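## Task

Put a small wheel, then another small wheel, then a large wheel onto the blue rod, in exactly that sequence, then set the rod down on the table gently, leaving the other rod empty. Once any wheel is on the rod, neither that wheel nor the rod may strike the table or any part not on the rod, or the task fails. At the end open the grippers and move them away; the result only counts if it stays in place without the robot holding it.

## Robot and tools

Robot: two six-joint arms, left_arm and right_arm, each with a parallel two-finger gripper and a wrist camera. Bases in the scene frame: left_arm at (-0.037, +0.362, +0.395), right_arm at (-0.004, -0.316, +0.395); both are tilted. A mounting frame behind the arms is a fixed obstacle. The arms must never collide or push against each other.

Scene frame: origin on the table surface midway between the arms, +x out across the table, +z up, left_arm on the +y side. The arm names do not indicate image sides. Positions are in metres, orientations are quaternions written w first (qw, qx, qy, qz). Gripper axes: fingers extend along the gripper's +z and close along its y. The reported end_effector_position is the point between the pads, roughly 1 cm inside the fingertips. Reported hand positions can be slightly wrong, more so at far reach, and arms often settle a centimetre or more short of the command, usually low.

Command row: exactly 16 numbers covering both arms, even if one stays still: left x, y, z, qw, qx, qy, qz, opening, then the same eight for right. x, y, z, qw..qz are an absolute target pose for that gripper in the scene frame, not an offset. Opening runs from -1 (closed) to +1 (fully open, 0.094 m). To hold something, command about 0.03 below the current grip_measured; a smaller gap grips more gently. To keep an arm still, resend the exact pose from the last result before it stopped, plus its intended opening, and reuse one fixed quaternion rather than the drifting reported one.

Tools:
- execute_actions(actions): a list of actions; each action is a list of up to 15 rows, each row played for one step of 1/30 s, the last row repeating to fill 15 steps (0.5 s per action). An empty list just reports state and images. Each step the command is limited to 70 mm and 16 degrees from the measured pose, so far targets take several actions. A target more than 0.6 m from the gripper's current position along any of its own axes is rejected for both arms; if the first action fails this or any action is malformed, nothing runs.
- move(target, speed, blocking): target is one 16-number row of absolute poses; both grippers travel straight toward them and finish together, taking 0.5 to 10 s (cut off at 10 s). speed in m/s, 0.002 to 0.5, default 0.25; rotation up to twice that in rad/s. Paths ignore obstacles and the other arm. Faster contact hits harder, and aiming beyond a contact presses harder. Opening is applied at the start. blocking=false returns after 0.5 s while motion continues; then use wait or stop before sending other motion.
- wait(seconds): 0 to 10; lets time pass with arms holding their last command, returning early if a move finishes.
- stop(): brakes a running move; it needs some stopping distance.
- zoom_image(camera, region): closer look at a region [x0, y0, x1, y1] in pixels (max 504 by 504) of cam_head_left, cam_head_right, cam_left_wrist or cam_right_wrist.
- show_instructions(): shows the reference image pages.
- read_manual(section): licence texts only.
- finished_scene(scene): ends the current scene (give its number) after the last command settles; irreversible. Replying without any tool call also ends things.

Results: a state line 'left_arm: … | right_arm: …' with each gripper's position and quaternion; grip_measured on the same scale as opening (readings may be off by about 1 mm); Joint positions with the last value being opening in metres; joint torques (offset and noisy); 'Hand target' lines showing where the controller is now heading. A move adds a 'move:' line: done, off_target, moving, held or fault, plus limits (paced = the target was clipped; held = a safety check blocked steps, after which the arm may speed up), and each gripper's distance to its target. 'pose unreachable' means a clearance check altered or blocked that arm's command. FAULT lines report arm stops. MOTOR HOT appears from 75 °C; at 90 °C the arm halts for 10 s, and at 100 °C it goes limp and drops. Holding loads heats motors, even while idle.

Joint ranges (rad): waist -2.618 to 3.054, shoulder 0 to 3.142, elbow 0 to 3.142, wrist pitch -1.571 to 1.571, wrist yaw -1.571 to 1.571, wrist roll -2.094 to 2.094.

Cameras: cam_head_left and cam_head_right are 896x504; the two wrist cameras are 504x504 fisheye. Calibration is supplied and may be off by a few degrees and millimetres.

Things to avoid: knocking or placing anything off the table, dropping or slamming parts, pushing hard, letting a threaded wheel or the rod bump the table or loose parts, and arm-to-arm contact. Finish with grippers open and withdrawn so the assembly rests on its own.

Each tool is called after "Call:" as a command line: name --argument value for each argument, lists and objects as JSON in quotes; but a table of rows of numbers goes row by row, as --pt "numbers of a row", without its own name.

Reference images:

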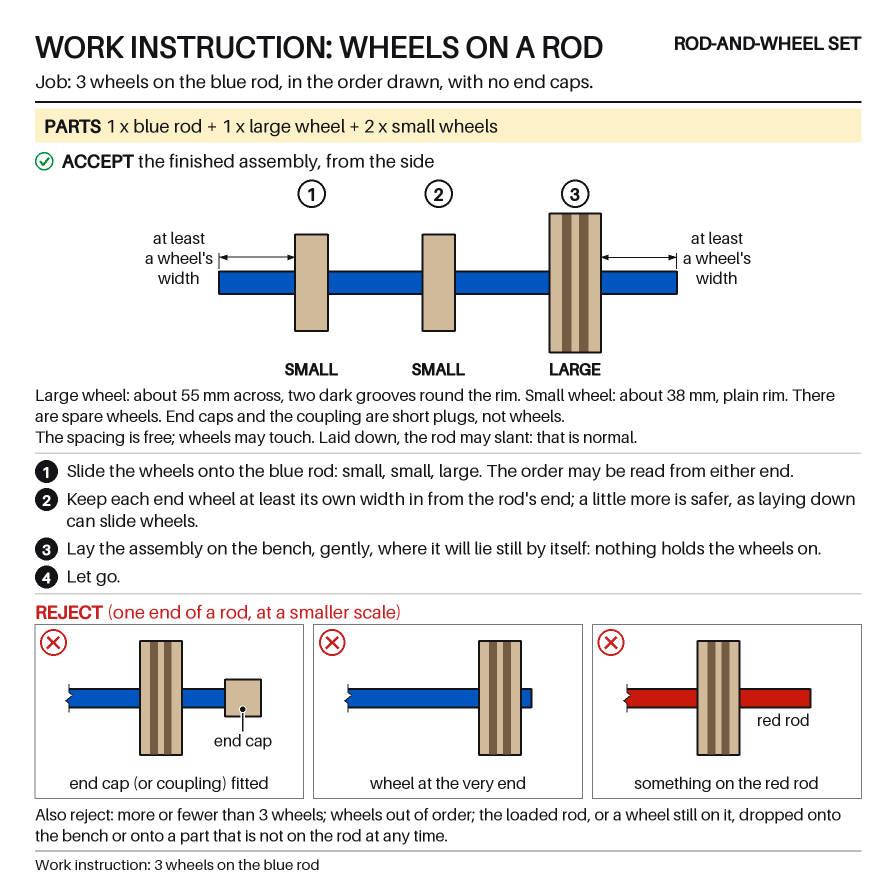

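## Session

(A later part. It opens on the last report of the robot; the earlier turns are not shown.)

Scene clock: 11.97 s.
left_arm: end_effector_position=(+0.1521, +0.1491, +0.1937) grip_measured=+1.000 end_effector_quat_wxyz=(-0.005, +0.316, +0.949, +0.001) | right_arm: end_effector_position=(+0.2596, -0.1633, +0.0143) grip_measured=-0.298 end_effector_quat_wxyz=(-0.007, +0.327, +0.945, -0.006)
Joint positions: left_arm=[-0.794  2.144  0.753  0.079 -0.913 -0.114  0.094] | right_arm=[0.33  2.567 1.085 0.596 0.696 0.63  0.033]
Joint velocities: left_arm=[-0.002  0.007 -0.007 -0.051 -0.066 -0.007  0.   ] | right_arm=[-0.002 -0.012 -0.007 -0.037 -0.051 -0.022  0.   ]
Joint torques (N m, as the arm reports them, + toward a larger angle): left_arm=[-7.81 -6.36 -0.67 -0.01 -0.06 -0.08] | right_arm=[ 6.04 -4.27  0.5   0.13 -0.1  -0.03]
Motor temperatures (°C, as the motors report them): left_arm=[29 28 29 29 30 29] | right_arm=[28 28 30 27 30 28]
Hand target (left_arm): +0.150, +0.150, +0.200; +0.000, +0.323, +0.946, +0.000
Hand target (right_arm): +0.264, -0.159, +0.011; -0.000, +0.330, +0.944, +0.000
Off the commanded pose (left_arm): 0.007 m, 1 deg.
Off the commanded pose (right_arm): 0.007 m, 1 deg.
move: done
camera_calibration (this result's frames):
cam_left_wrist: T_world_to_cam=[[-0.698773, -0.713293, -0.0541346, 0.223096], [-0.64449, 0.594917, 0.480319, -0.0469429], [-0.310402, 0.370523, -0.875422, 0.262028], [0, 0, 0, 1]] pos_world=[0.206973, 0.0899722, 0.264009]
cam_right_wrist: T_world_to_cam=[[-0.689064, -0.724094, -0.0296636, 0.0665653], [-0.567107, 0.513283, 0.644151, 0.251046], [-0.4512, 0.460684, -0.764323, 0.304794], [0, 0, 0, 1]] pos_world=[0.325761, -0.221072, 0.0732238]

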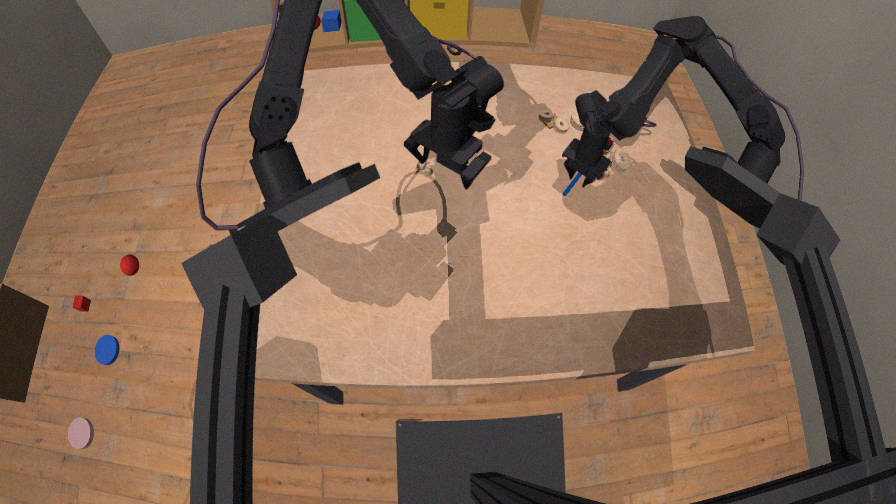

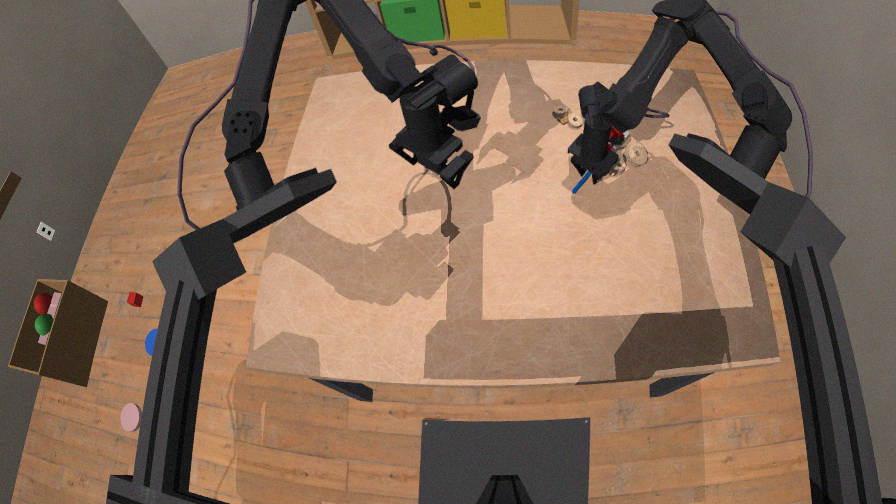

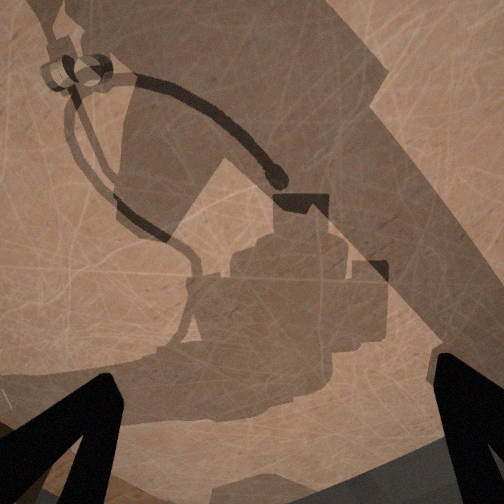

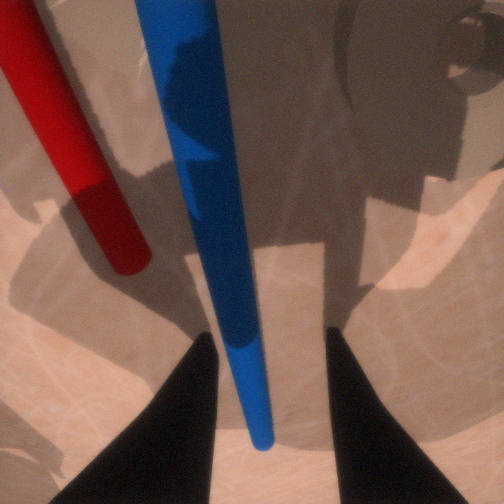

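Call:
execute_actions --actions '[[[0.15,0.15,0.2,0,0.323,0.947,0,1, 0.264,-0.159,0.010,0,0.33,0.944,0,-0.86]],[[0.15,0.15,0.2,0,0.323,0.947,0,1, 0.264,-0.159,0.010,0,0.33,0.944,0,-0.86]]]'

Call:
move --target '[0.15,0.22,0.2,0,0.323,0.947,0,1, 0.264,-0.159,0.06,0,0.33,0.944,0,-0.86]' --speed 0.1

Scene clock: 13.20 s.
left_arm: end_effector_position=(+0.1521, +0.1491, +0.1937) grip_measured=+1.000 end_effector_quat_wxyz=(-0.005, +0.316, +0.949, +0.001) | right_arm: end_effector_position=(+0.2605, -0.1631, +0.0141) grip_measured=-0.833 end_effector_quat_wxyz=(-0.006, +0.327, +0.945, -0.004)
Joint positions: left_arm=[-0.794  2.144  0.753  0.079 -0.913 -0.114  0.094] | right_arm=[0.329 2.567 1.085 0.601 0.693 0.627 0.008]
Joint velocities: left_arm=[-0.007 -0.027  0.002  0.007 -0.066  0.022  0.   ] | right_arm=[-0.007  0.007 -0.007  0.051 -0.022 -0.037 -0.001]
Joint torques (N m, as the arm reports them, + toward a larger angle): left_arm=[-7.82 -6.34 -0.65  0.   -0.07 -0.07] | right_arm=[ 6.04 -4.07  0.56  0.12 -0.09  0.  ]
Motor temperatures (°C, as the motors report them): left_arm=[29 28 29 29 30 29] | right_arm=[28 28 30 27 30 28]
Hand target (left_arm): +0.150, +0.150, +0.200; +0.000, +0.323, +0.947, -0.000
Hand target (right_arm): +0.264, -0.159, +0.010; -0.000, +0.330, +0.944, -0.000
Off the commanded pose (left_arm): 0.007 m, 1 deg.
Off the commanded pose (right_arm): 0.007 m, 1 deg.
camera_calibration (this result's frames):
cam_left_wrist: T_world_to_cam=[[-0.6985, -0.713559, -0.054138, 0.223094], [-0.644718, 0.59467, 0.48032, -0.0468716], [-0.310542, 0.370407, -0.875421, 0.262066], [0, 0, 0, 1]] pos_world=[0.206995, 0.0899929, 0.264009]
cam_right_wrist: T_world_to_cam=[[-0.689213, -0.723789, -0.0333758, 0.0674122], [-0.569004, 0.512154, 0.643376, 0.251923], [-0.448576, 0.462415, -0.764822, 0.304585], [0, 0, 0, 1]] pos_world=[0.326436, -0.221076, 0.0731217]

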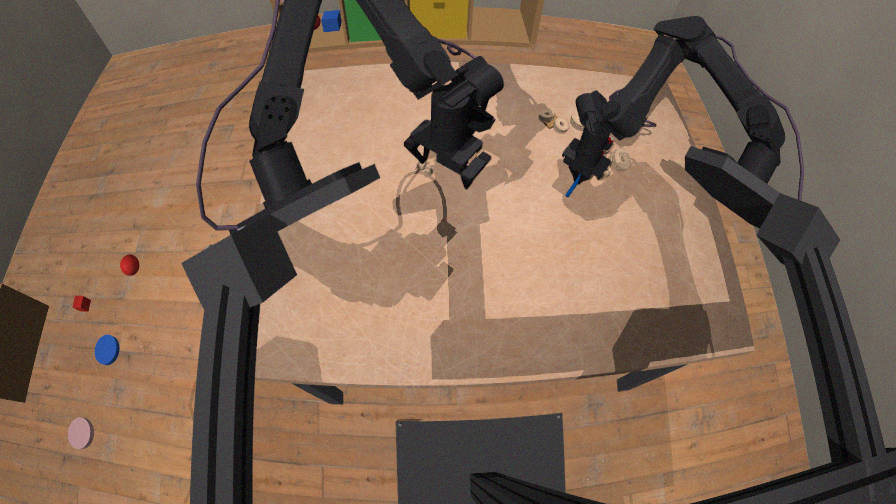

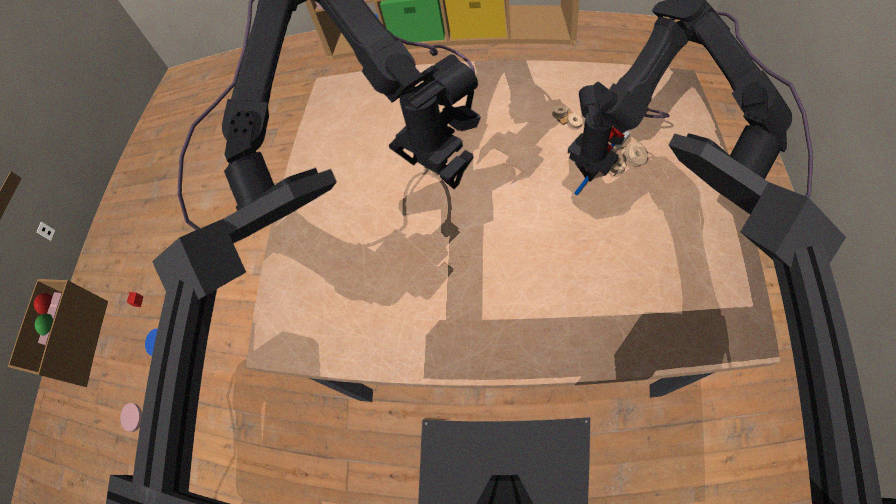

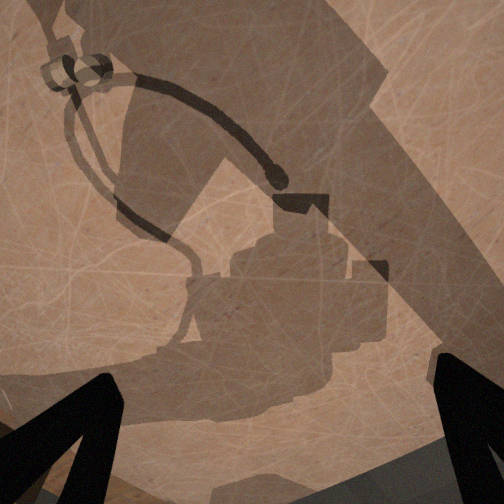

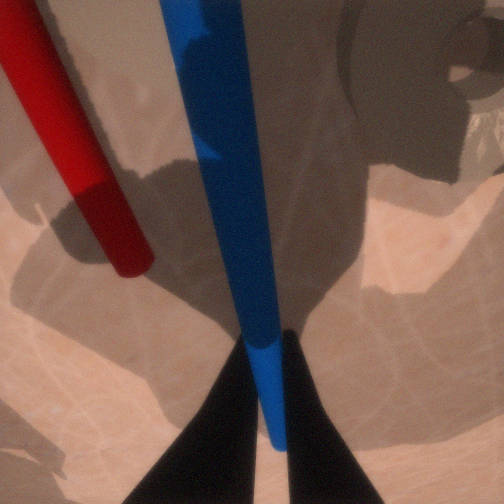

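Scene clock: 14.43 s.
left_arm: end_effector_position=(+0.1531, +0.2190, +0.1971) grip_measured=+1.000 end_effector_quat_wxyz=(-0.003, +0.322, +0.947, +0.007) | right_arm: end_effector_position=(+0.2669, -0.1615, +0.0511) grip_measured=-0.833 end_effector_quat_wxyz=(+0.002, +0.339, +0.941, +0.001)
Joint positions: left_arm=[-0.673  1.907  0.484  0.254 -0.886  0.081  0.094] | right_arm=[0.397 2.459 0.989 0.569 0.73  0.705 0.008]
Joint velocities: left_arm=[-0.002 -0.022 -0.012  0.007  0.051  0.066  0.   ] | right_arm=[ 0.002  0.007  0.002 -0.066 -0.037 -0.051 -0.   ]
Joint torques (N m, as the arm reports them, + toward a larger angle): left_arm=[-4.75 -5.69 -1.55  0.18  0.02  0.07] | right_arm=[ 7.31 -6.74 -2.68 -0.17  0.15  0.02]
Motor temperatures (°C, as the motors report them): left_arm=[29 28 29 29 30 29] | right_arm=[28 29 30 27 30 28]
Hand target (left_arm): +0.151, +0.220, +0.199; -0.001, +0.323, +0.947, +0.000
Hand target (right_arm): +0.264, -0.160, +0.059; +0.001, +0.330, +0.944, -0.000
Off the commanded pose (left_arm): 0.004 m, 1 deg.
Off the commanded pose (right_arm): 0.010 m, 1 deg.
move: done
camera_calibration (this result's frames):
cam_left_wrist: T_world_to_cam=[[-0.706356, -0.704764, -0.0660901, 0.275528], [-0.641119, 0.59739, 0.481759, -0.0908369], [-0.300045, 0.382665, -0.873808, 0.23485], [0, 0, 0, 1]] pos_world=[0.206849, 0.158579, 0.267185]
cam_right_wrist: T_world_to_cam=[[-0.70584, -0.706538, -0.0509337, 0.0823299], [-0.568841, 0.522491, 0.635155, 0.233], [-0.422149, 0.477291, -0.770703, 0.330598], [0, 0, 0, 1]] pos_world=[0.330213, -0.221362, 0.110995]

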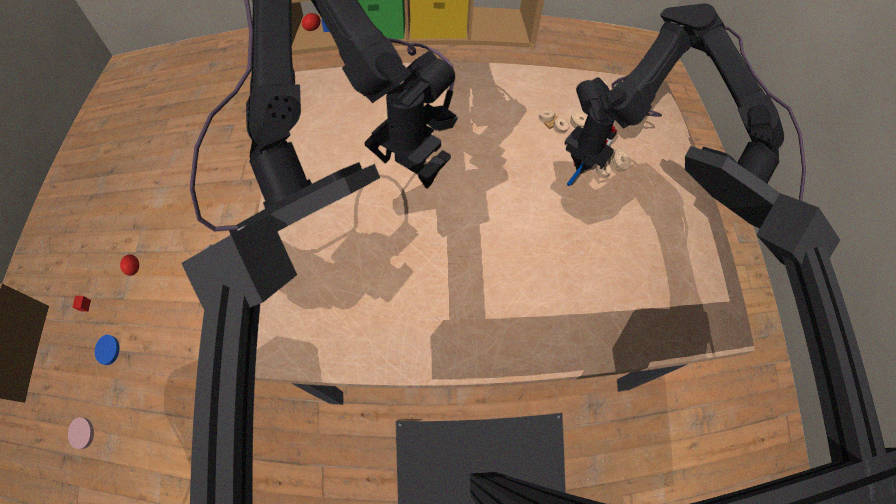

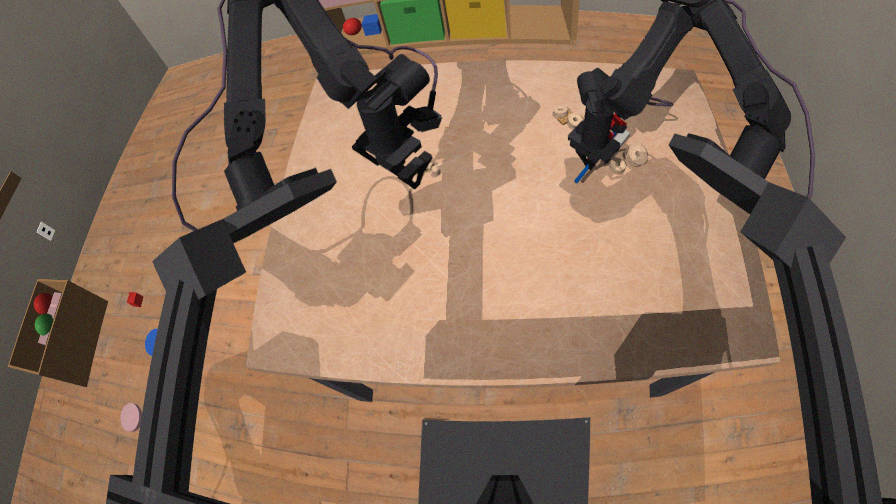

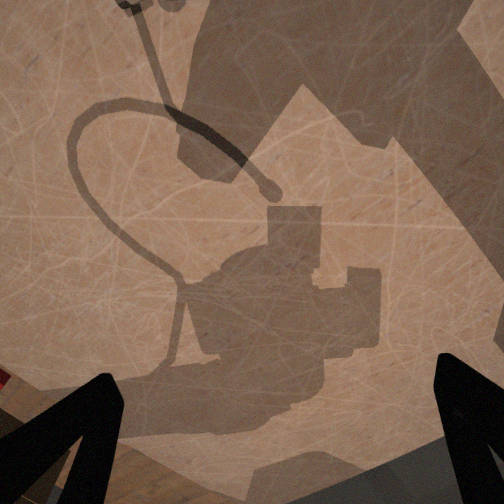

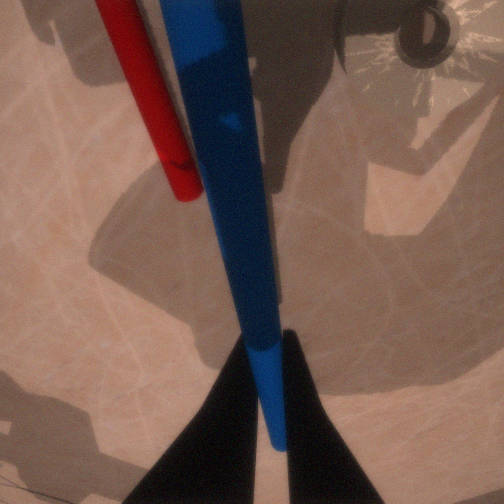

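Call:
move --target '[0.15,0.22,0.2,0,0.323,0.947,0,1, 0.20,0.04,0.04,0,0.33,0.944,0,-0.86]' --speed 0.2

Call:
move --target '[0.15,0.22,0.2,0,0.323,0.947,0,1, 0.20,0.04,0.012,0,0.33,0.944,0,-0.86]' --speed 0.05

Scene clock: 16.23 s.
left_arm: end_effector_position=(+0.1536, +0.2186, +0.1971) grip_measured=+1.000 end_effector_quat_wxyz=(-0.002, +0.321, +0.947, +0.006) | right_arm: end_effector_position=(+0.2006, +0.0336, +0.0354) grip_measured=-0.833 end_effector_quat_wxyz=(-0.002, +0.336, +0.942, +0.003)
Joint positions: left_arm=[-0.673  1.907  0.484  0.258 -0.886  0.082  0.094] | right_arm=[0.729 3.072 1.699 0.157 0.888 1.126 0.008]
Joint velocities: left_arm=[-0.002  0.012 -0.022 -0.081 -0.095 -0.037  0.   ] | right_arm=[-0.017 -0.017 -0.022 -0.066 -0.037  0.066 -0.   ]
Joint torques (N m, as the arm reports them, + toward a larger angle): left_arm=[-5.14 -5.57 -1.77  0.24  0.04  0.03] | right_arm=[ 9.62 -4.98  2.55 -0.3   0.21  0.05]
Motor temperatures (°C, as the motors report them): left_arm=[29 28 29 29 30 29] | right_arm=[28 28 30 27 30 28]
Hand target (left_arm): +0.150, +0.220, +0.200; -0.000, +0.323, +0.946, +0.000
Hand target (right_arm): +0.199, +0.038, +0.040; +0.002, +0.329, +0.944, +0.000
Off the commanded pose (left_arm): 0.005 m, 1 deg.
Off the commanded pose (right_arm): 0.008 m, 1 deg.
move: done
camera_calibration (this result's frames):
cam_left_wrist: T_world_to_cam=[[-0.705464, -0.705648, -0.0661871, 0.275669], [-0.642569, 0.597396, 0.479816, -0.0896771], [-0.299041, 0.381023, -0.874869, 0.235558], [0, 0, 0, 1]] pos_world=[0.207293, 0.158345, 0.267357]
cam_right_wrist: T_world_to_cam=[[-0.702714, -0.709708, -0.0500789, 0.172066], [-0.566823, 0.515915, 0.642295, 0.102858], [-0.430006, 0.479736, -0.76482, 0.198712], [0, 0, 0, 1]] pos_world=[0.264663, -0.0262782, 0.0945306]

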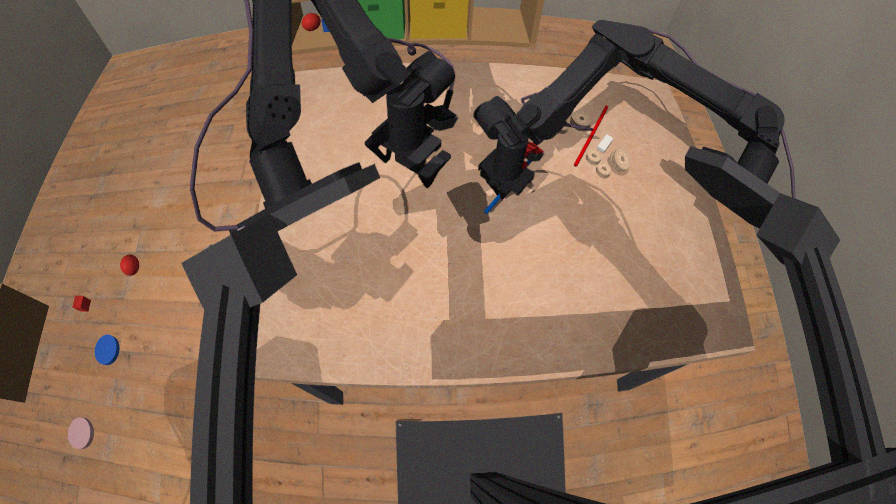

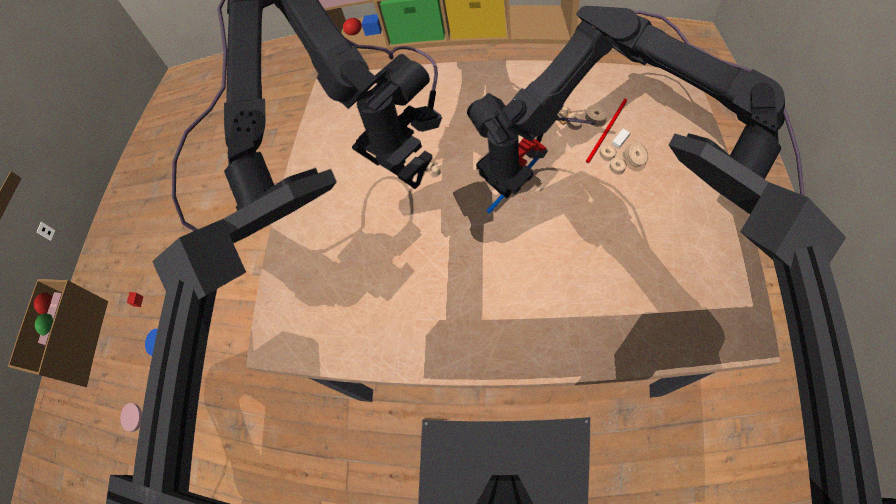

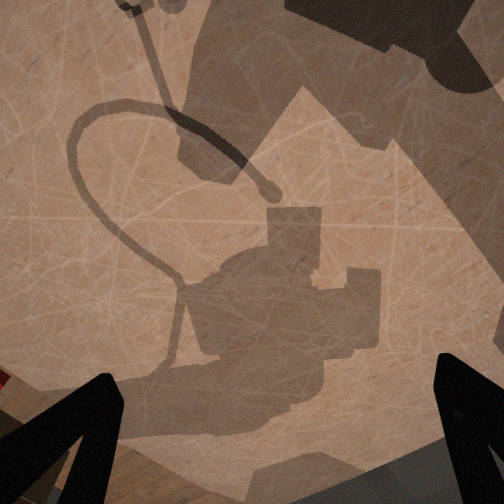

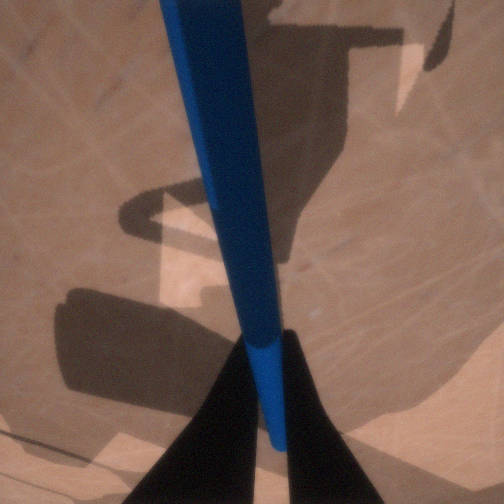

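Scene clock: 17.07 s.
left_arm: end_effector_position=(+0.1537, +0.2186, +0.1971) grip_measured=+1.000 end_effector_quat_wxyz=(-0.002, +0.321, +0.947, +0.006) | right_arm: end_effector_position=(+0.2003, +0.0338, +0.0148) grip_measured=-0.833 end_effector_quat_wxyz=(-0.005, +0.328, +0.945, -0.002)
Joint positions: left_arm=[-0.673  1.907  0.484  0.258 -0.886  0.082  0.094] | right_arm=[0.692 3.128 1.774 0.162 0.878 1.067 0.008]
Joint velocities: left_arm=[ 0.022 -0.017 -0.042 -0.095 -0.007 -0.007  0.   ] | right_arm=[ 0.017  0.002 -0.017 -0.007  0.007 -0.066  0.001]
Joint torques (N m, as the arm reports them, + toward a larger angle): left_arm=[-5.15 -5.6  -1.78  0.23  0.05  0.02] | right_arm=[ 8.57 -4.46  2.33  0.05 -0.09 -0.04]
Motor temperatures (°C, as the motors report them): left_arm=[29 28 29 29 30 29] | right_arm=[29 28 30 27 30 28]
Hand target (left_arm): +0.150, +0.220, +0.200; -0.000, +0.323, +0.946, +0.000
Hand target (right_arm): +0.200, +0.040, +0.013; -0.004, +0.330, +0.944, +0.006
Off the commanded pose (left_arm): 0.005 m, 1 deg.
Off the commanded pose (right_arm): 0.007 m, 1 deg.
joint sent to its limit (right arm) — the command would take joint 2 (shoulder) past its upper limit, so that joint was sent only as far as its limit.
move: done
camera_calibration (this result's frames):
cam_left_wrist: T_world_to_cam=[[-0.705244, -0.705863, -0.0662407, 0.275708], [-0.642843, 0.597271, 0.479605, -0.0895054], [-0.298972, 0.380821, -0.874981, 0.235645], [0, 0, 0, 1]] pos_world=[0.207355, 0.158332, 0.267375]
cam_right_wrist: T_world_to_cam=[[-0.690465, -0.722336, -0.0385844, 0.168765], [-0.570219, 0.510688, 0.643466, 0.116693], [-0.445094, 0.466292, -0.764502, 0.186228], [0, 0, 0, 1]] pos_world=[0.265956, -0.0245249, 0.0737954]

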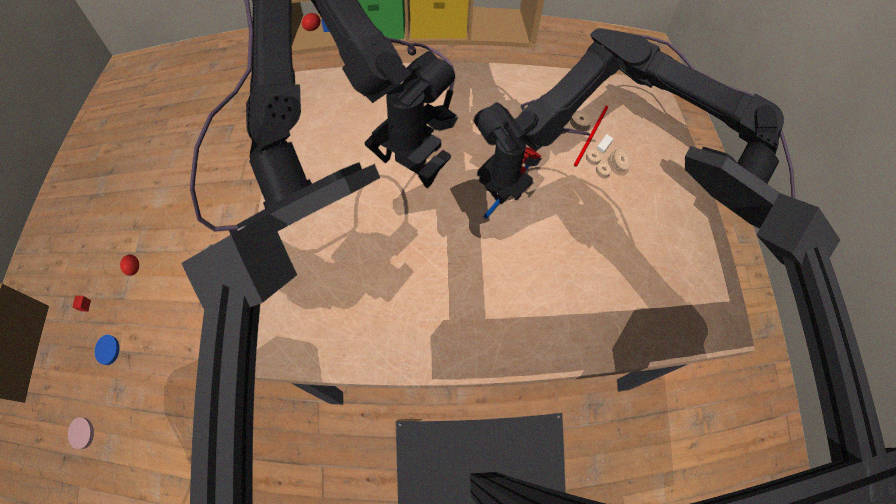

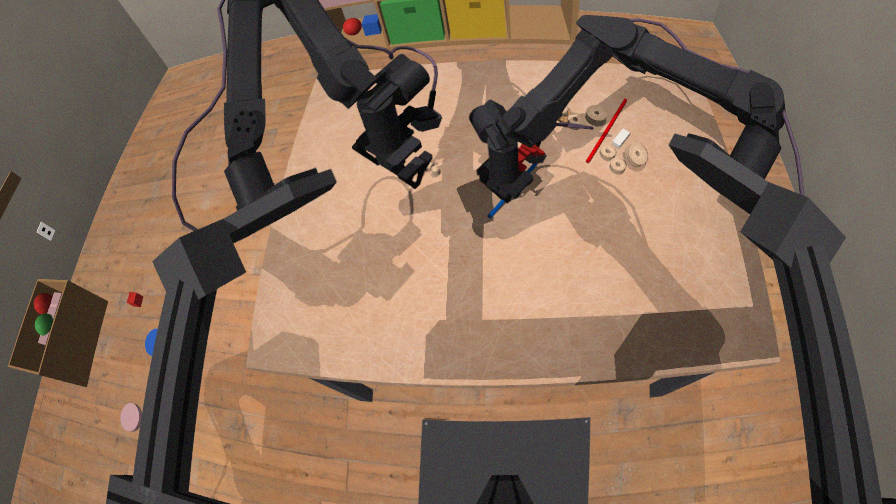

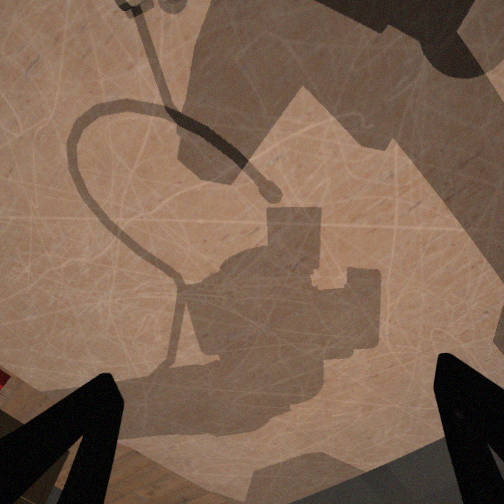

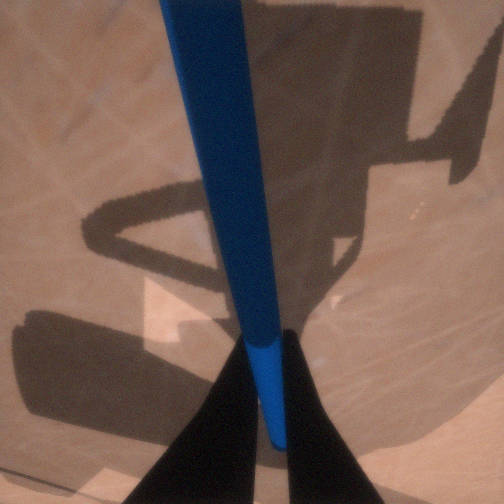

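Call:
execute_actions --actions '[[[0.15,0.22,0.2,0,0.323,0.947,0,1, 0.20,0.04,0.012,0,0.33,0.944,0,-0.4]]]'

Call:
move --target '[0.15,0.22,0.2,0,0.323,0.947,0,1, 0.22,-0.02,0.10,0,0.33,0.944,0,-0.4]' --speed 0.15

Call:
move --target '[0.20,0.035,0.06,0,0.323,0.947,0,-0.2, 0.34,-0.27,0.12,0,0.33,0.944,0,0.2]'

Scene clock: 17.70 s.
left_arm: end_effector_position=(+0.1537, +0.2186, +0.1971) grip_measured=+1.000 end_effector_quat_wxyz=(-0.002, +0.321, +0.947, +0.006) | right_arm: end_effector_position=(+0.2003, +0.0338, +0.0148) grip_measured=-0.402 end_effector_quat_wxyz=(-0.005, +0.327, +0.945, -0.002)
Joint positions: left_arm=[-0.673  1.907  0.484  0.258 -0.886  0.082  0.094] | right_arm=[0.692 3.128 1.774 0.162 0.878 1.065 0.028]
Joint velocities: left_arm=[-0.017  0.002  0.002 -0.022 -0.022  0.022  0.   ] | right_arm=[ 0.002  0.012 -0.007  0.022 -0.081  0.037  0.001]
Joint torques (N m, as the arm reports them, + toward a larger angle): left_arm=[-5.13 -5.58 -1.76  0.23  0.05  0.02] | right_arm=[ 8.4  -4.59  2.47  0.11 -0.12 -0.04]
Motor temperatures (°C, as the motors report them): left_arm=[29 28 29 29 30 29] | right_arm=[29 28 30 27 30 28]
Hand target (left_arm): +0.150, +0.220, +0.200; -0.000, +0.323, +0.946, +0.000
Hand target (right_arm): +0.200, +0.039, +0.013; -0.004, +0.330, +0.944, +0.005
Off the commanded pose (left_arm): 0.005 m, 1 deg.
Off the commanded pose (right_arm): 0.007 m, 1 deg.
joint sent to its limit (right arm) — the command would take joint 2 (shoulder) past its upper limit, so that joint was sent only as far as its limit.
camera_calibration (this result's frames):
cam_left_wrist: T_world_to_cam=[[-0.705244, -0.705863, -0.0662407, 0.275708], [-0.642843, 0.597271, 0.479605, -0.0895054], [-0.298972, 0.380821, -0.874981, 0.235645], [0, 0, 0, 1]] pos_world=[0.207355, 0.158332, 0.267375]
cam_right_wrist: T_world_to_cam=[[-0.688533, -0.724176, -0.0386056, 0.168441], [-0.57158, 0.509144, 0.643482, 0.117017], [-0.446338, 0.465125, -0.764487, 0.186516], [0, 0, 0, 1]] pos_world=[0.266111, -0.0243513, 0.0737936]

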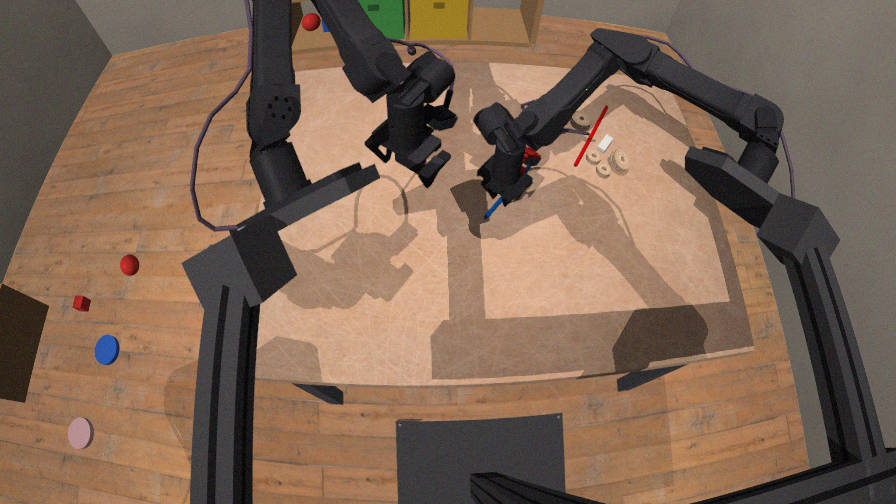

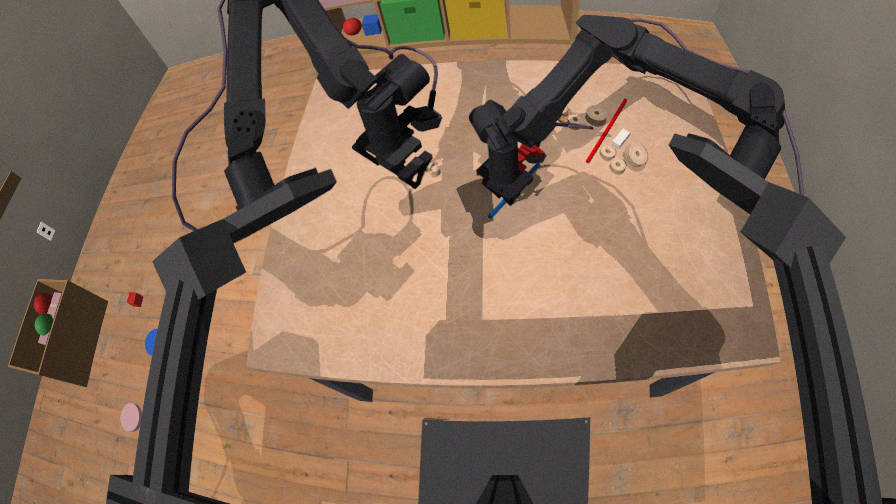

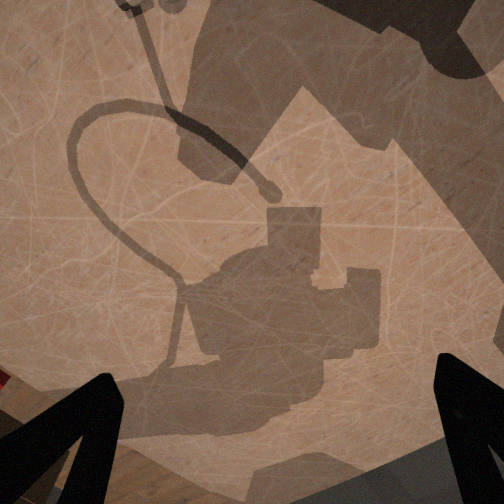

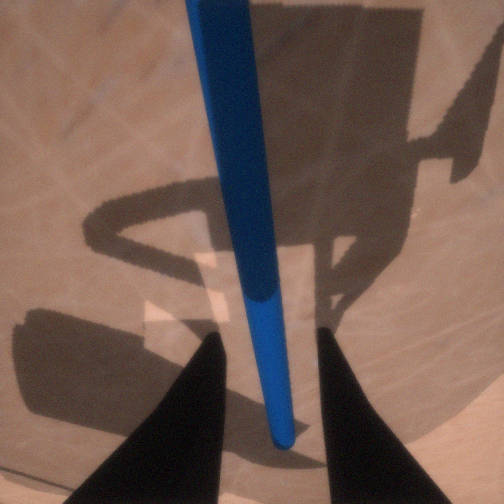

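Scene clock: 18.80 s.
left_arm: end_effector_position=(+0.1537, +0.2186, +0.1971) grip_measured=+1.000 end_effector_quat_wxyz=(-0.002, +0.321, +0.947, +0.006) | right_arm: end_effector_position=(+0.2240, -0.0212, +0.0903) grip_measured=-0.402 end_effector_quat_wxyz=(-0.004, +0.340, +0.941, +0.000)
Joint positions: left_arm=[-0.673  1.907  0.484  0.258 -0.886  0.082  0.094] | right_arm=[0.744 2.761 1.349 0.166 0.894 1.163 0.028]
Joint velocities: left_arm=[-0.007 -0.037  0.002 -0.037 -0.051 -0.066  0.   ] | right_arm=[-0.002 -0.007 -0.017 -0.007  0.022 -0.022  0.   ]
Joint torques (N m, as the arm reports them, + toward a larger angle): left_arm=[-5.11 -5.56 -1.74  0.23  0.04  0.02] | right_arm=[ 9.19 -6.6  -0.98 -0.14  0.13  0.02]
Motor temperatures (°C, as the motors report them): left_arm=[29 28 29 29 30 29] | right_arm=[29 29 30 27 30 28]
Hand target (left_arm): +0.150, +0.220, +0.200; -0.000, +0.323, +0.946, +0.000
Hand target (right_arm): +0.221, -0.021, +0.099; +0.001, +0.330, +0.944, -0.000
Off the commanded pose (left_arm): 0.005 m, 1 deg.
Off the commanded pose (right_arm): 0.011 m, 1 deg.
move: off_target (right_arm)
camera_calibration (this result's frames):
cam_left_wrist: T_world_to_cam=[[-0.705244, -0.705863, -0.0662407, 0.275708], [-0.642843, 0.597271, 0.479605, -0.0895054], [-0.298972, 0.380821, -0.874981, 0.235645], [0, 0, 0, 1]] pos_world=[0.207355, 0.158332, 0.267375]
cam_right_wrist: T_world_to_cam=[[-0.707831, -0.705038, -0.0435448, 0.152959], [-0.55964, 0.522107, 0.64359, 0.107514], [-0.43102, 0.479922, -0.764131, 0.277238], [0, 0, 0, 1]] pos_world=[0.287933, -0.081345, 0.149311]

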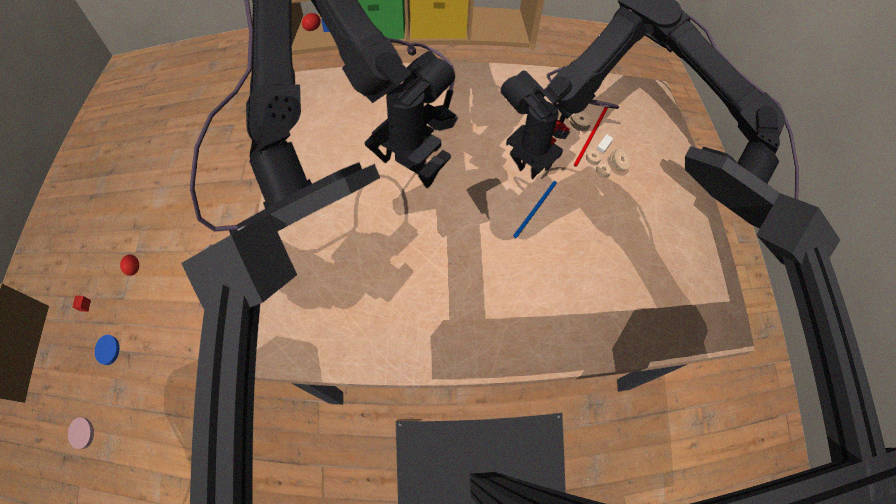

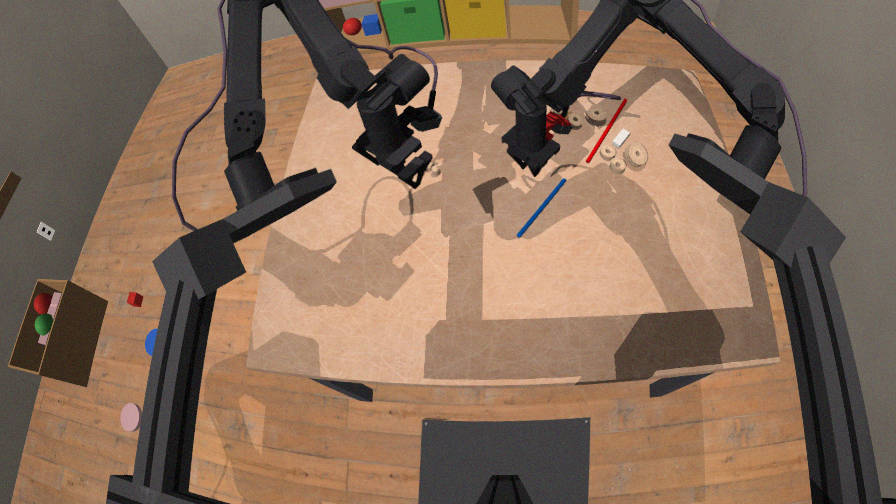

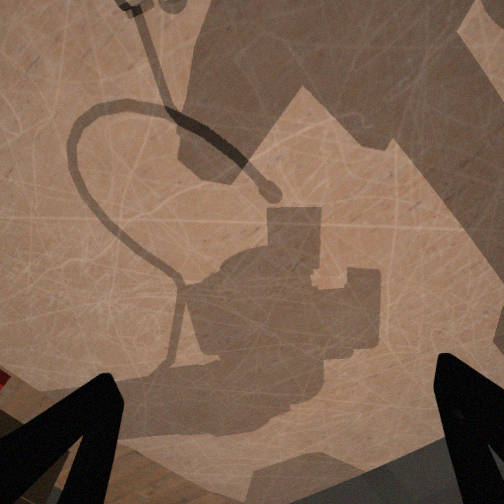

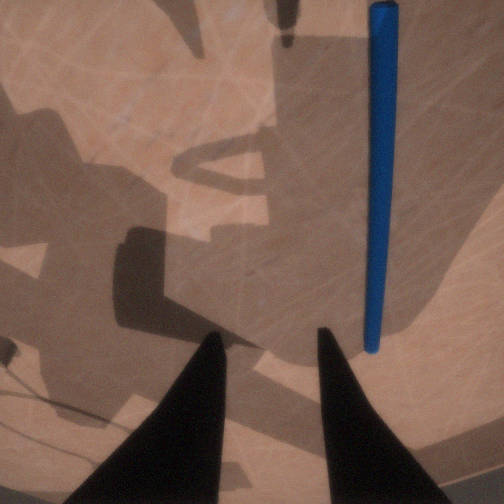

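Scene clock: 20.60 s.
left_arm: end_effector_position=(+0.1960, +0.0413, +0.0604) grip_measured=-0.197 end_effector_quat_wxyz=(-0.003, +0.321, +0.947, +0.006) | right_arm: end_effector_position=(+0.3482, -0.2705, +0.1161) grip_measured=+0.198 end_effector_quat_wxyz=(+0.007, +0.344, +0.939, -0.003)
Joint positions: left_arm=[-0.618  2.708  1.46   0.139 -0.861  0.157  0.038] | right_arm=[0.288 1.939 0.918 0.199 0.67  0.602 0.056]
Joint velocities: left_arm=[-0.007 -0.012  0.022 -0.022 -0.051  0.007 -0.   ] | right_arm=[ 0.012 -0.002 -0.007  0.007 -0.066  0.007 -0.001]
Joint torques (N m, as the arm reports them, + toward a larger angle): left_arm=[-9.44 -6.28  2.29  0.    0.04  0.01] | right_arm=[ 5.21 -6.92 -0.12 -0.14 -0.04 -0.05]
Motor temperatures (°C, as the motors report them): left_arm=[29 28 29 29 30 29] | right_arm=[29 29 30 27 30 28]
Hand target (left_arm): +0.197, +0.034, +0.062; -0.000, +0.323, +0.946, -0.000
Hand target (right_arm): +0.341, -0.266, +0.119; -0.003, +0.331, +0.944, +0.001
Off the commanded pose (left_arm): 0.007 m, 1 deg.
Off the commanded pose (right_arm): 0.009 m, 2 deg.
move: done
camera_calibration (this result's frames):
cam_left_wrist: T_world_to_cam=[[-0.704829, -0.70647, -0.0641619, 0.171167], [-0.641961, 0.596745, 0.481437, 0.108929], [-0.301832, 0.38052, -0.874129, 0.196708], [0, 0, 0, 1]] pos_world=[0.249944, -0.0189294, 0.130489]
cam_right_wrist: T_world_to_cam=[[-0.713254, -0.699285, -0.04763, 0.0702161], [-0.566966, 0.535668, 0.625787, 0.298842], [-0.41209, 0.47335, -0.778538, 0.463407], [0, 0, 0, 1]] pos_world=[0.41048, -0.330332, 0.177113]

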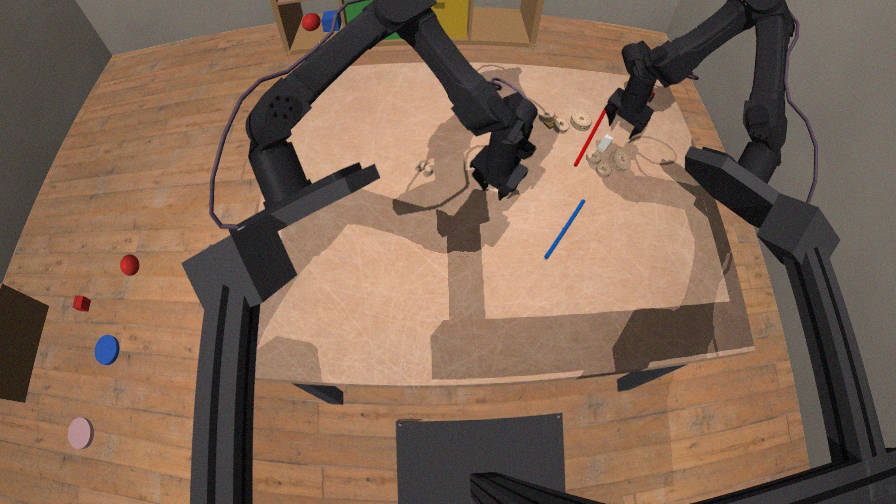

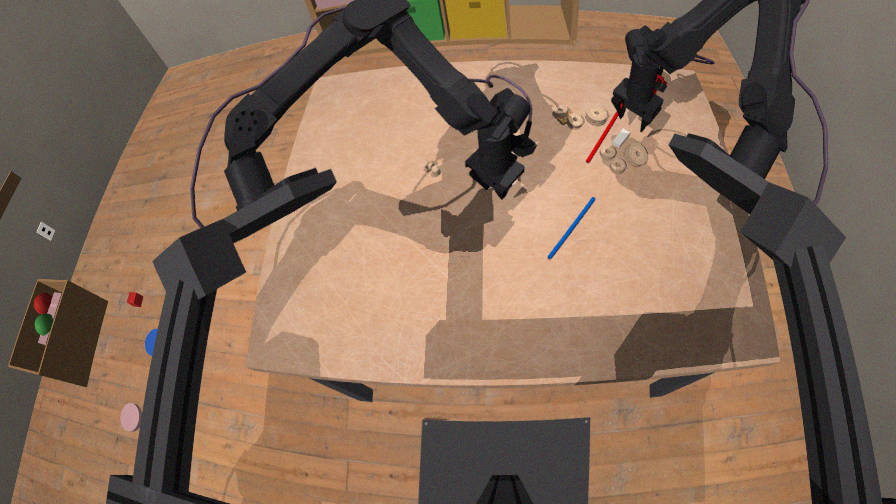

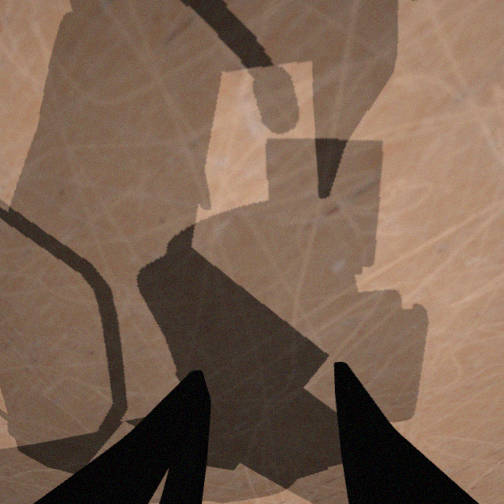

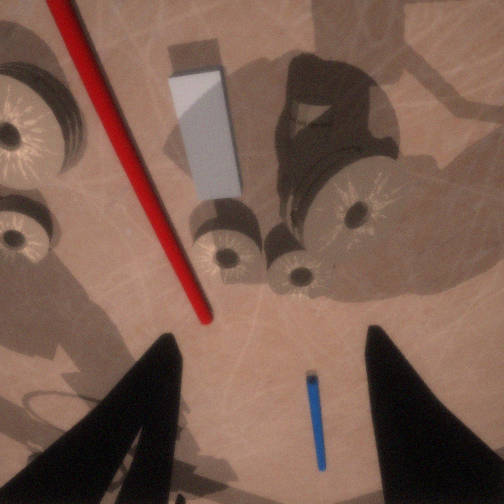

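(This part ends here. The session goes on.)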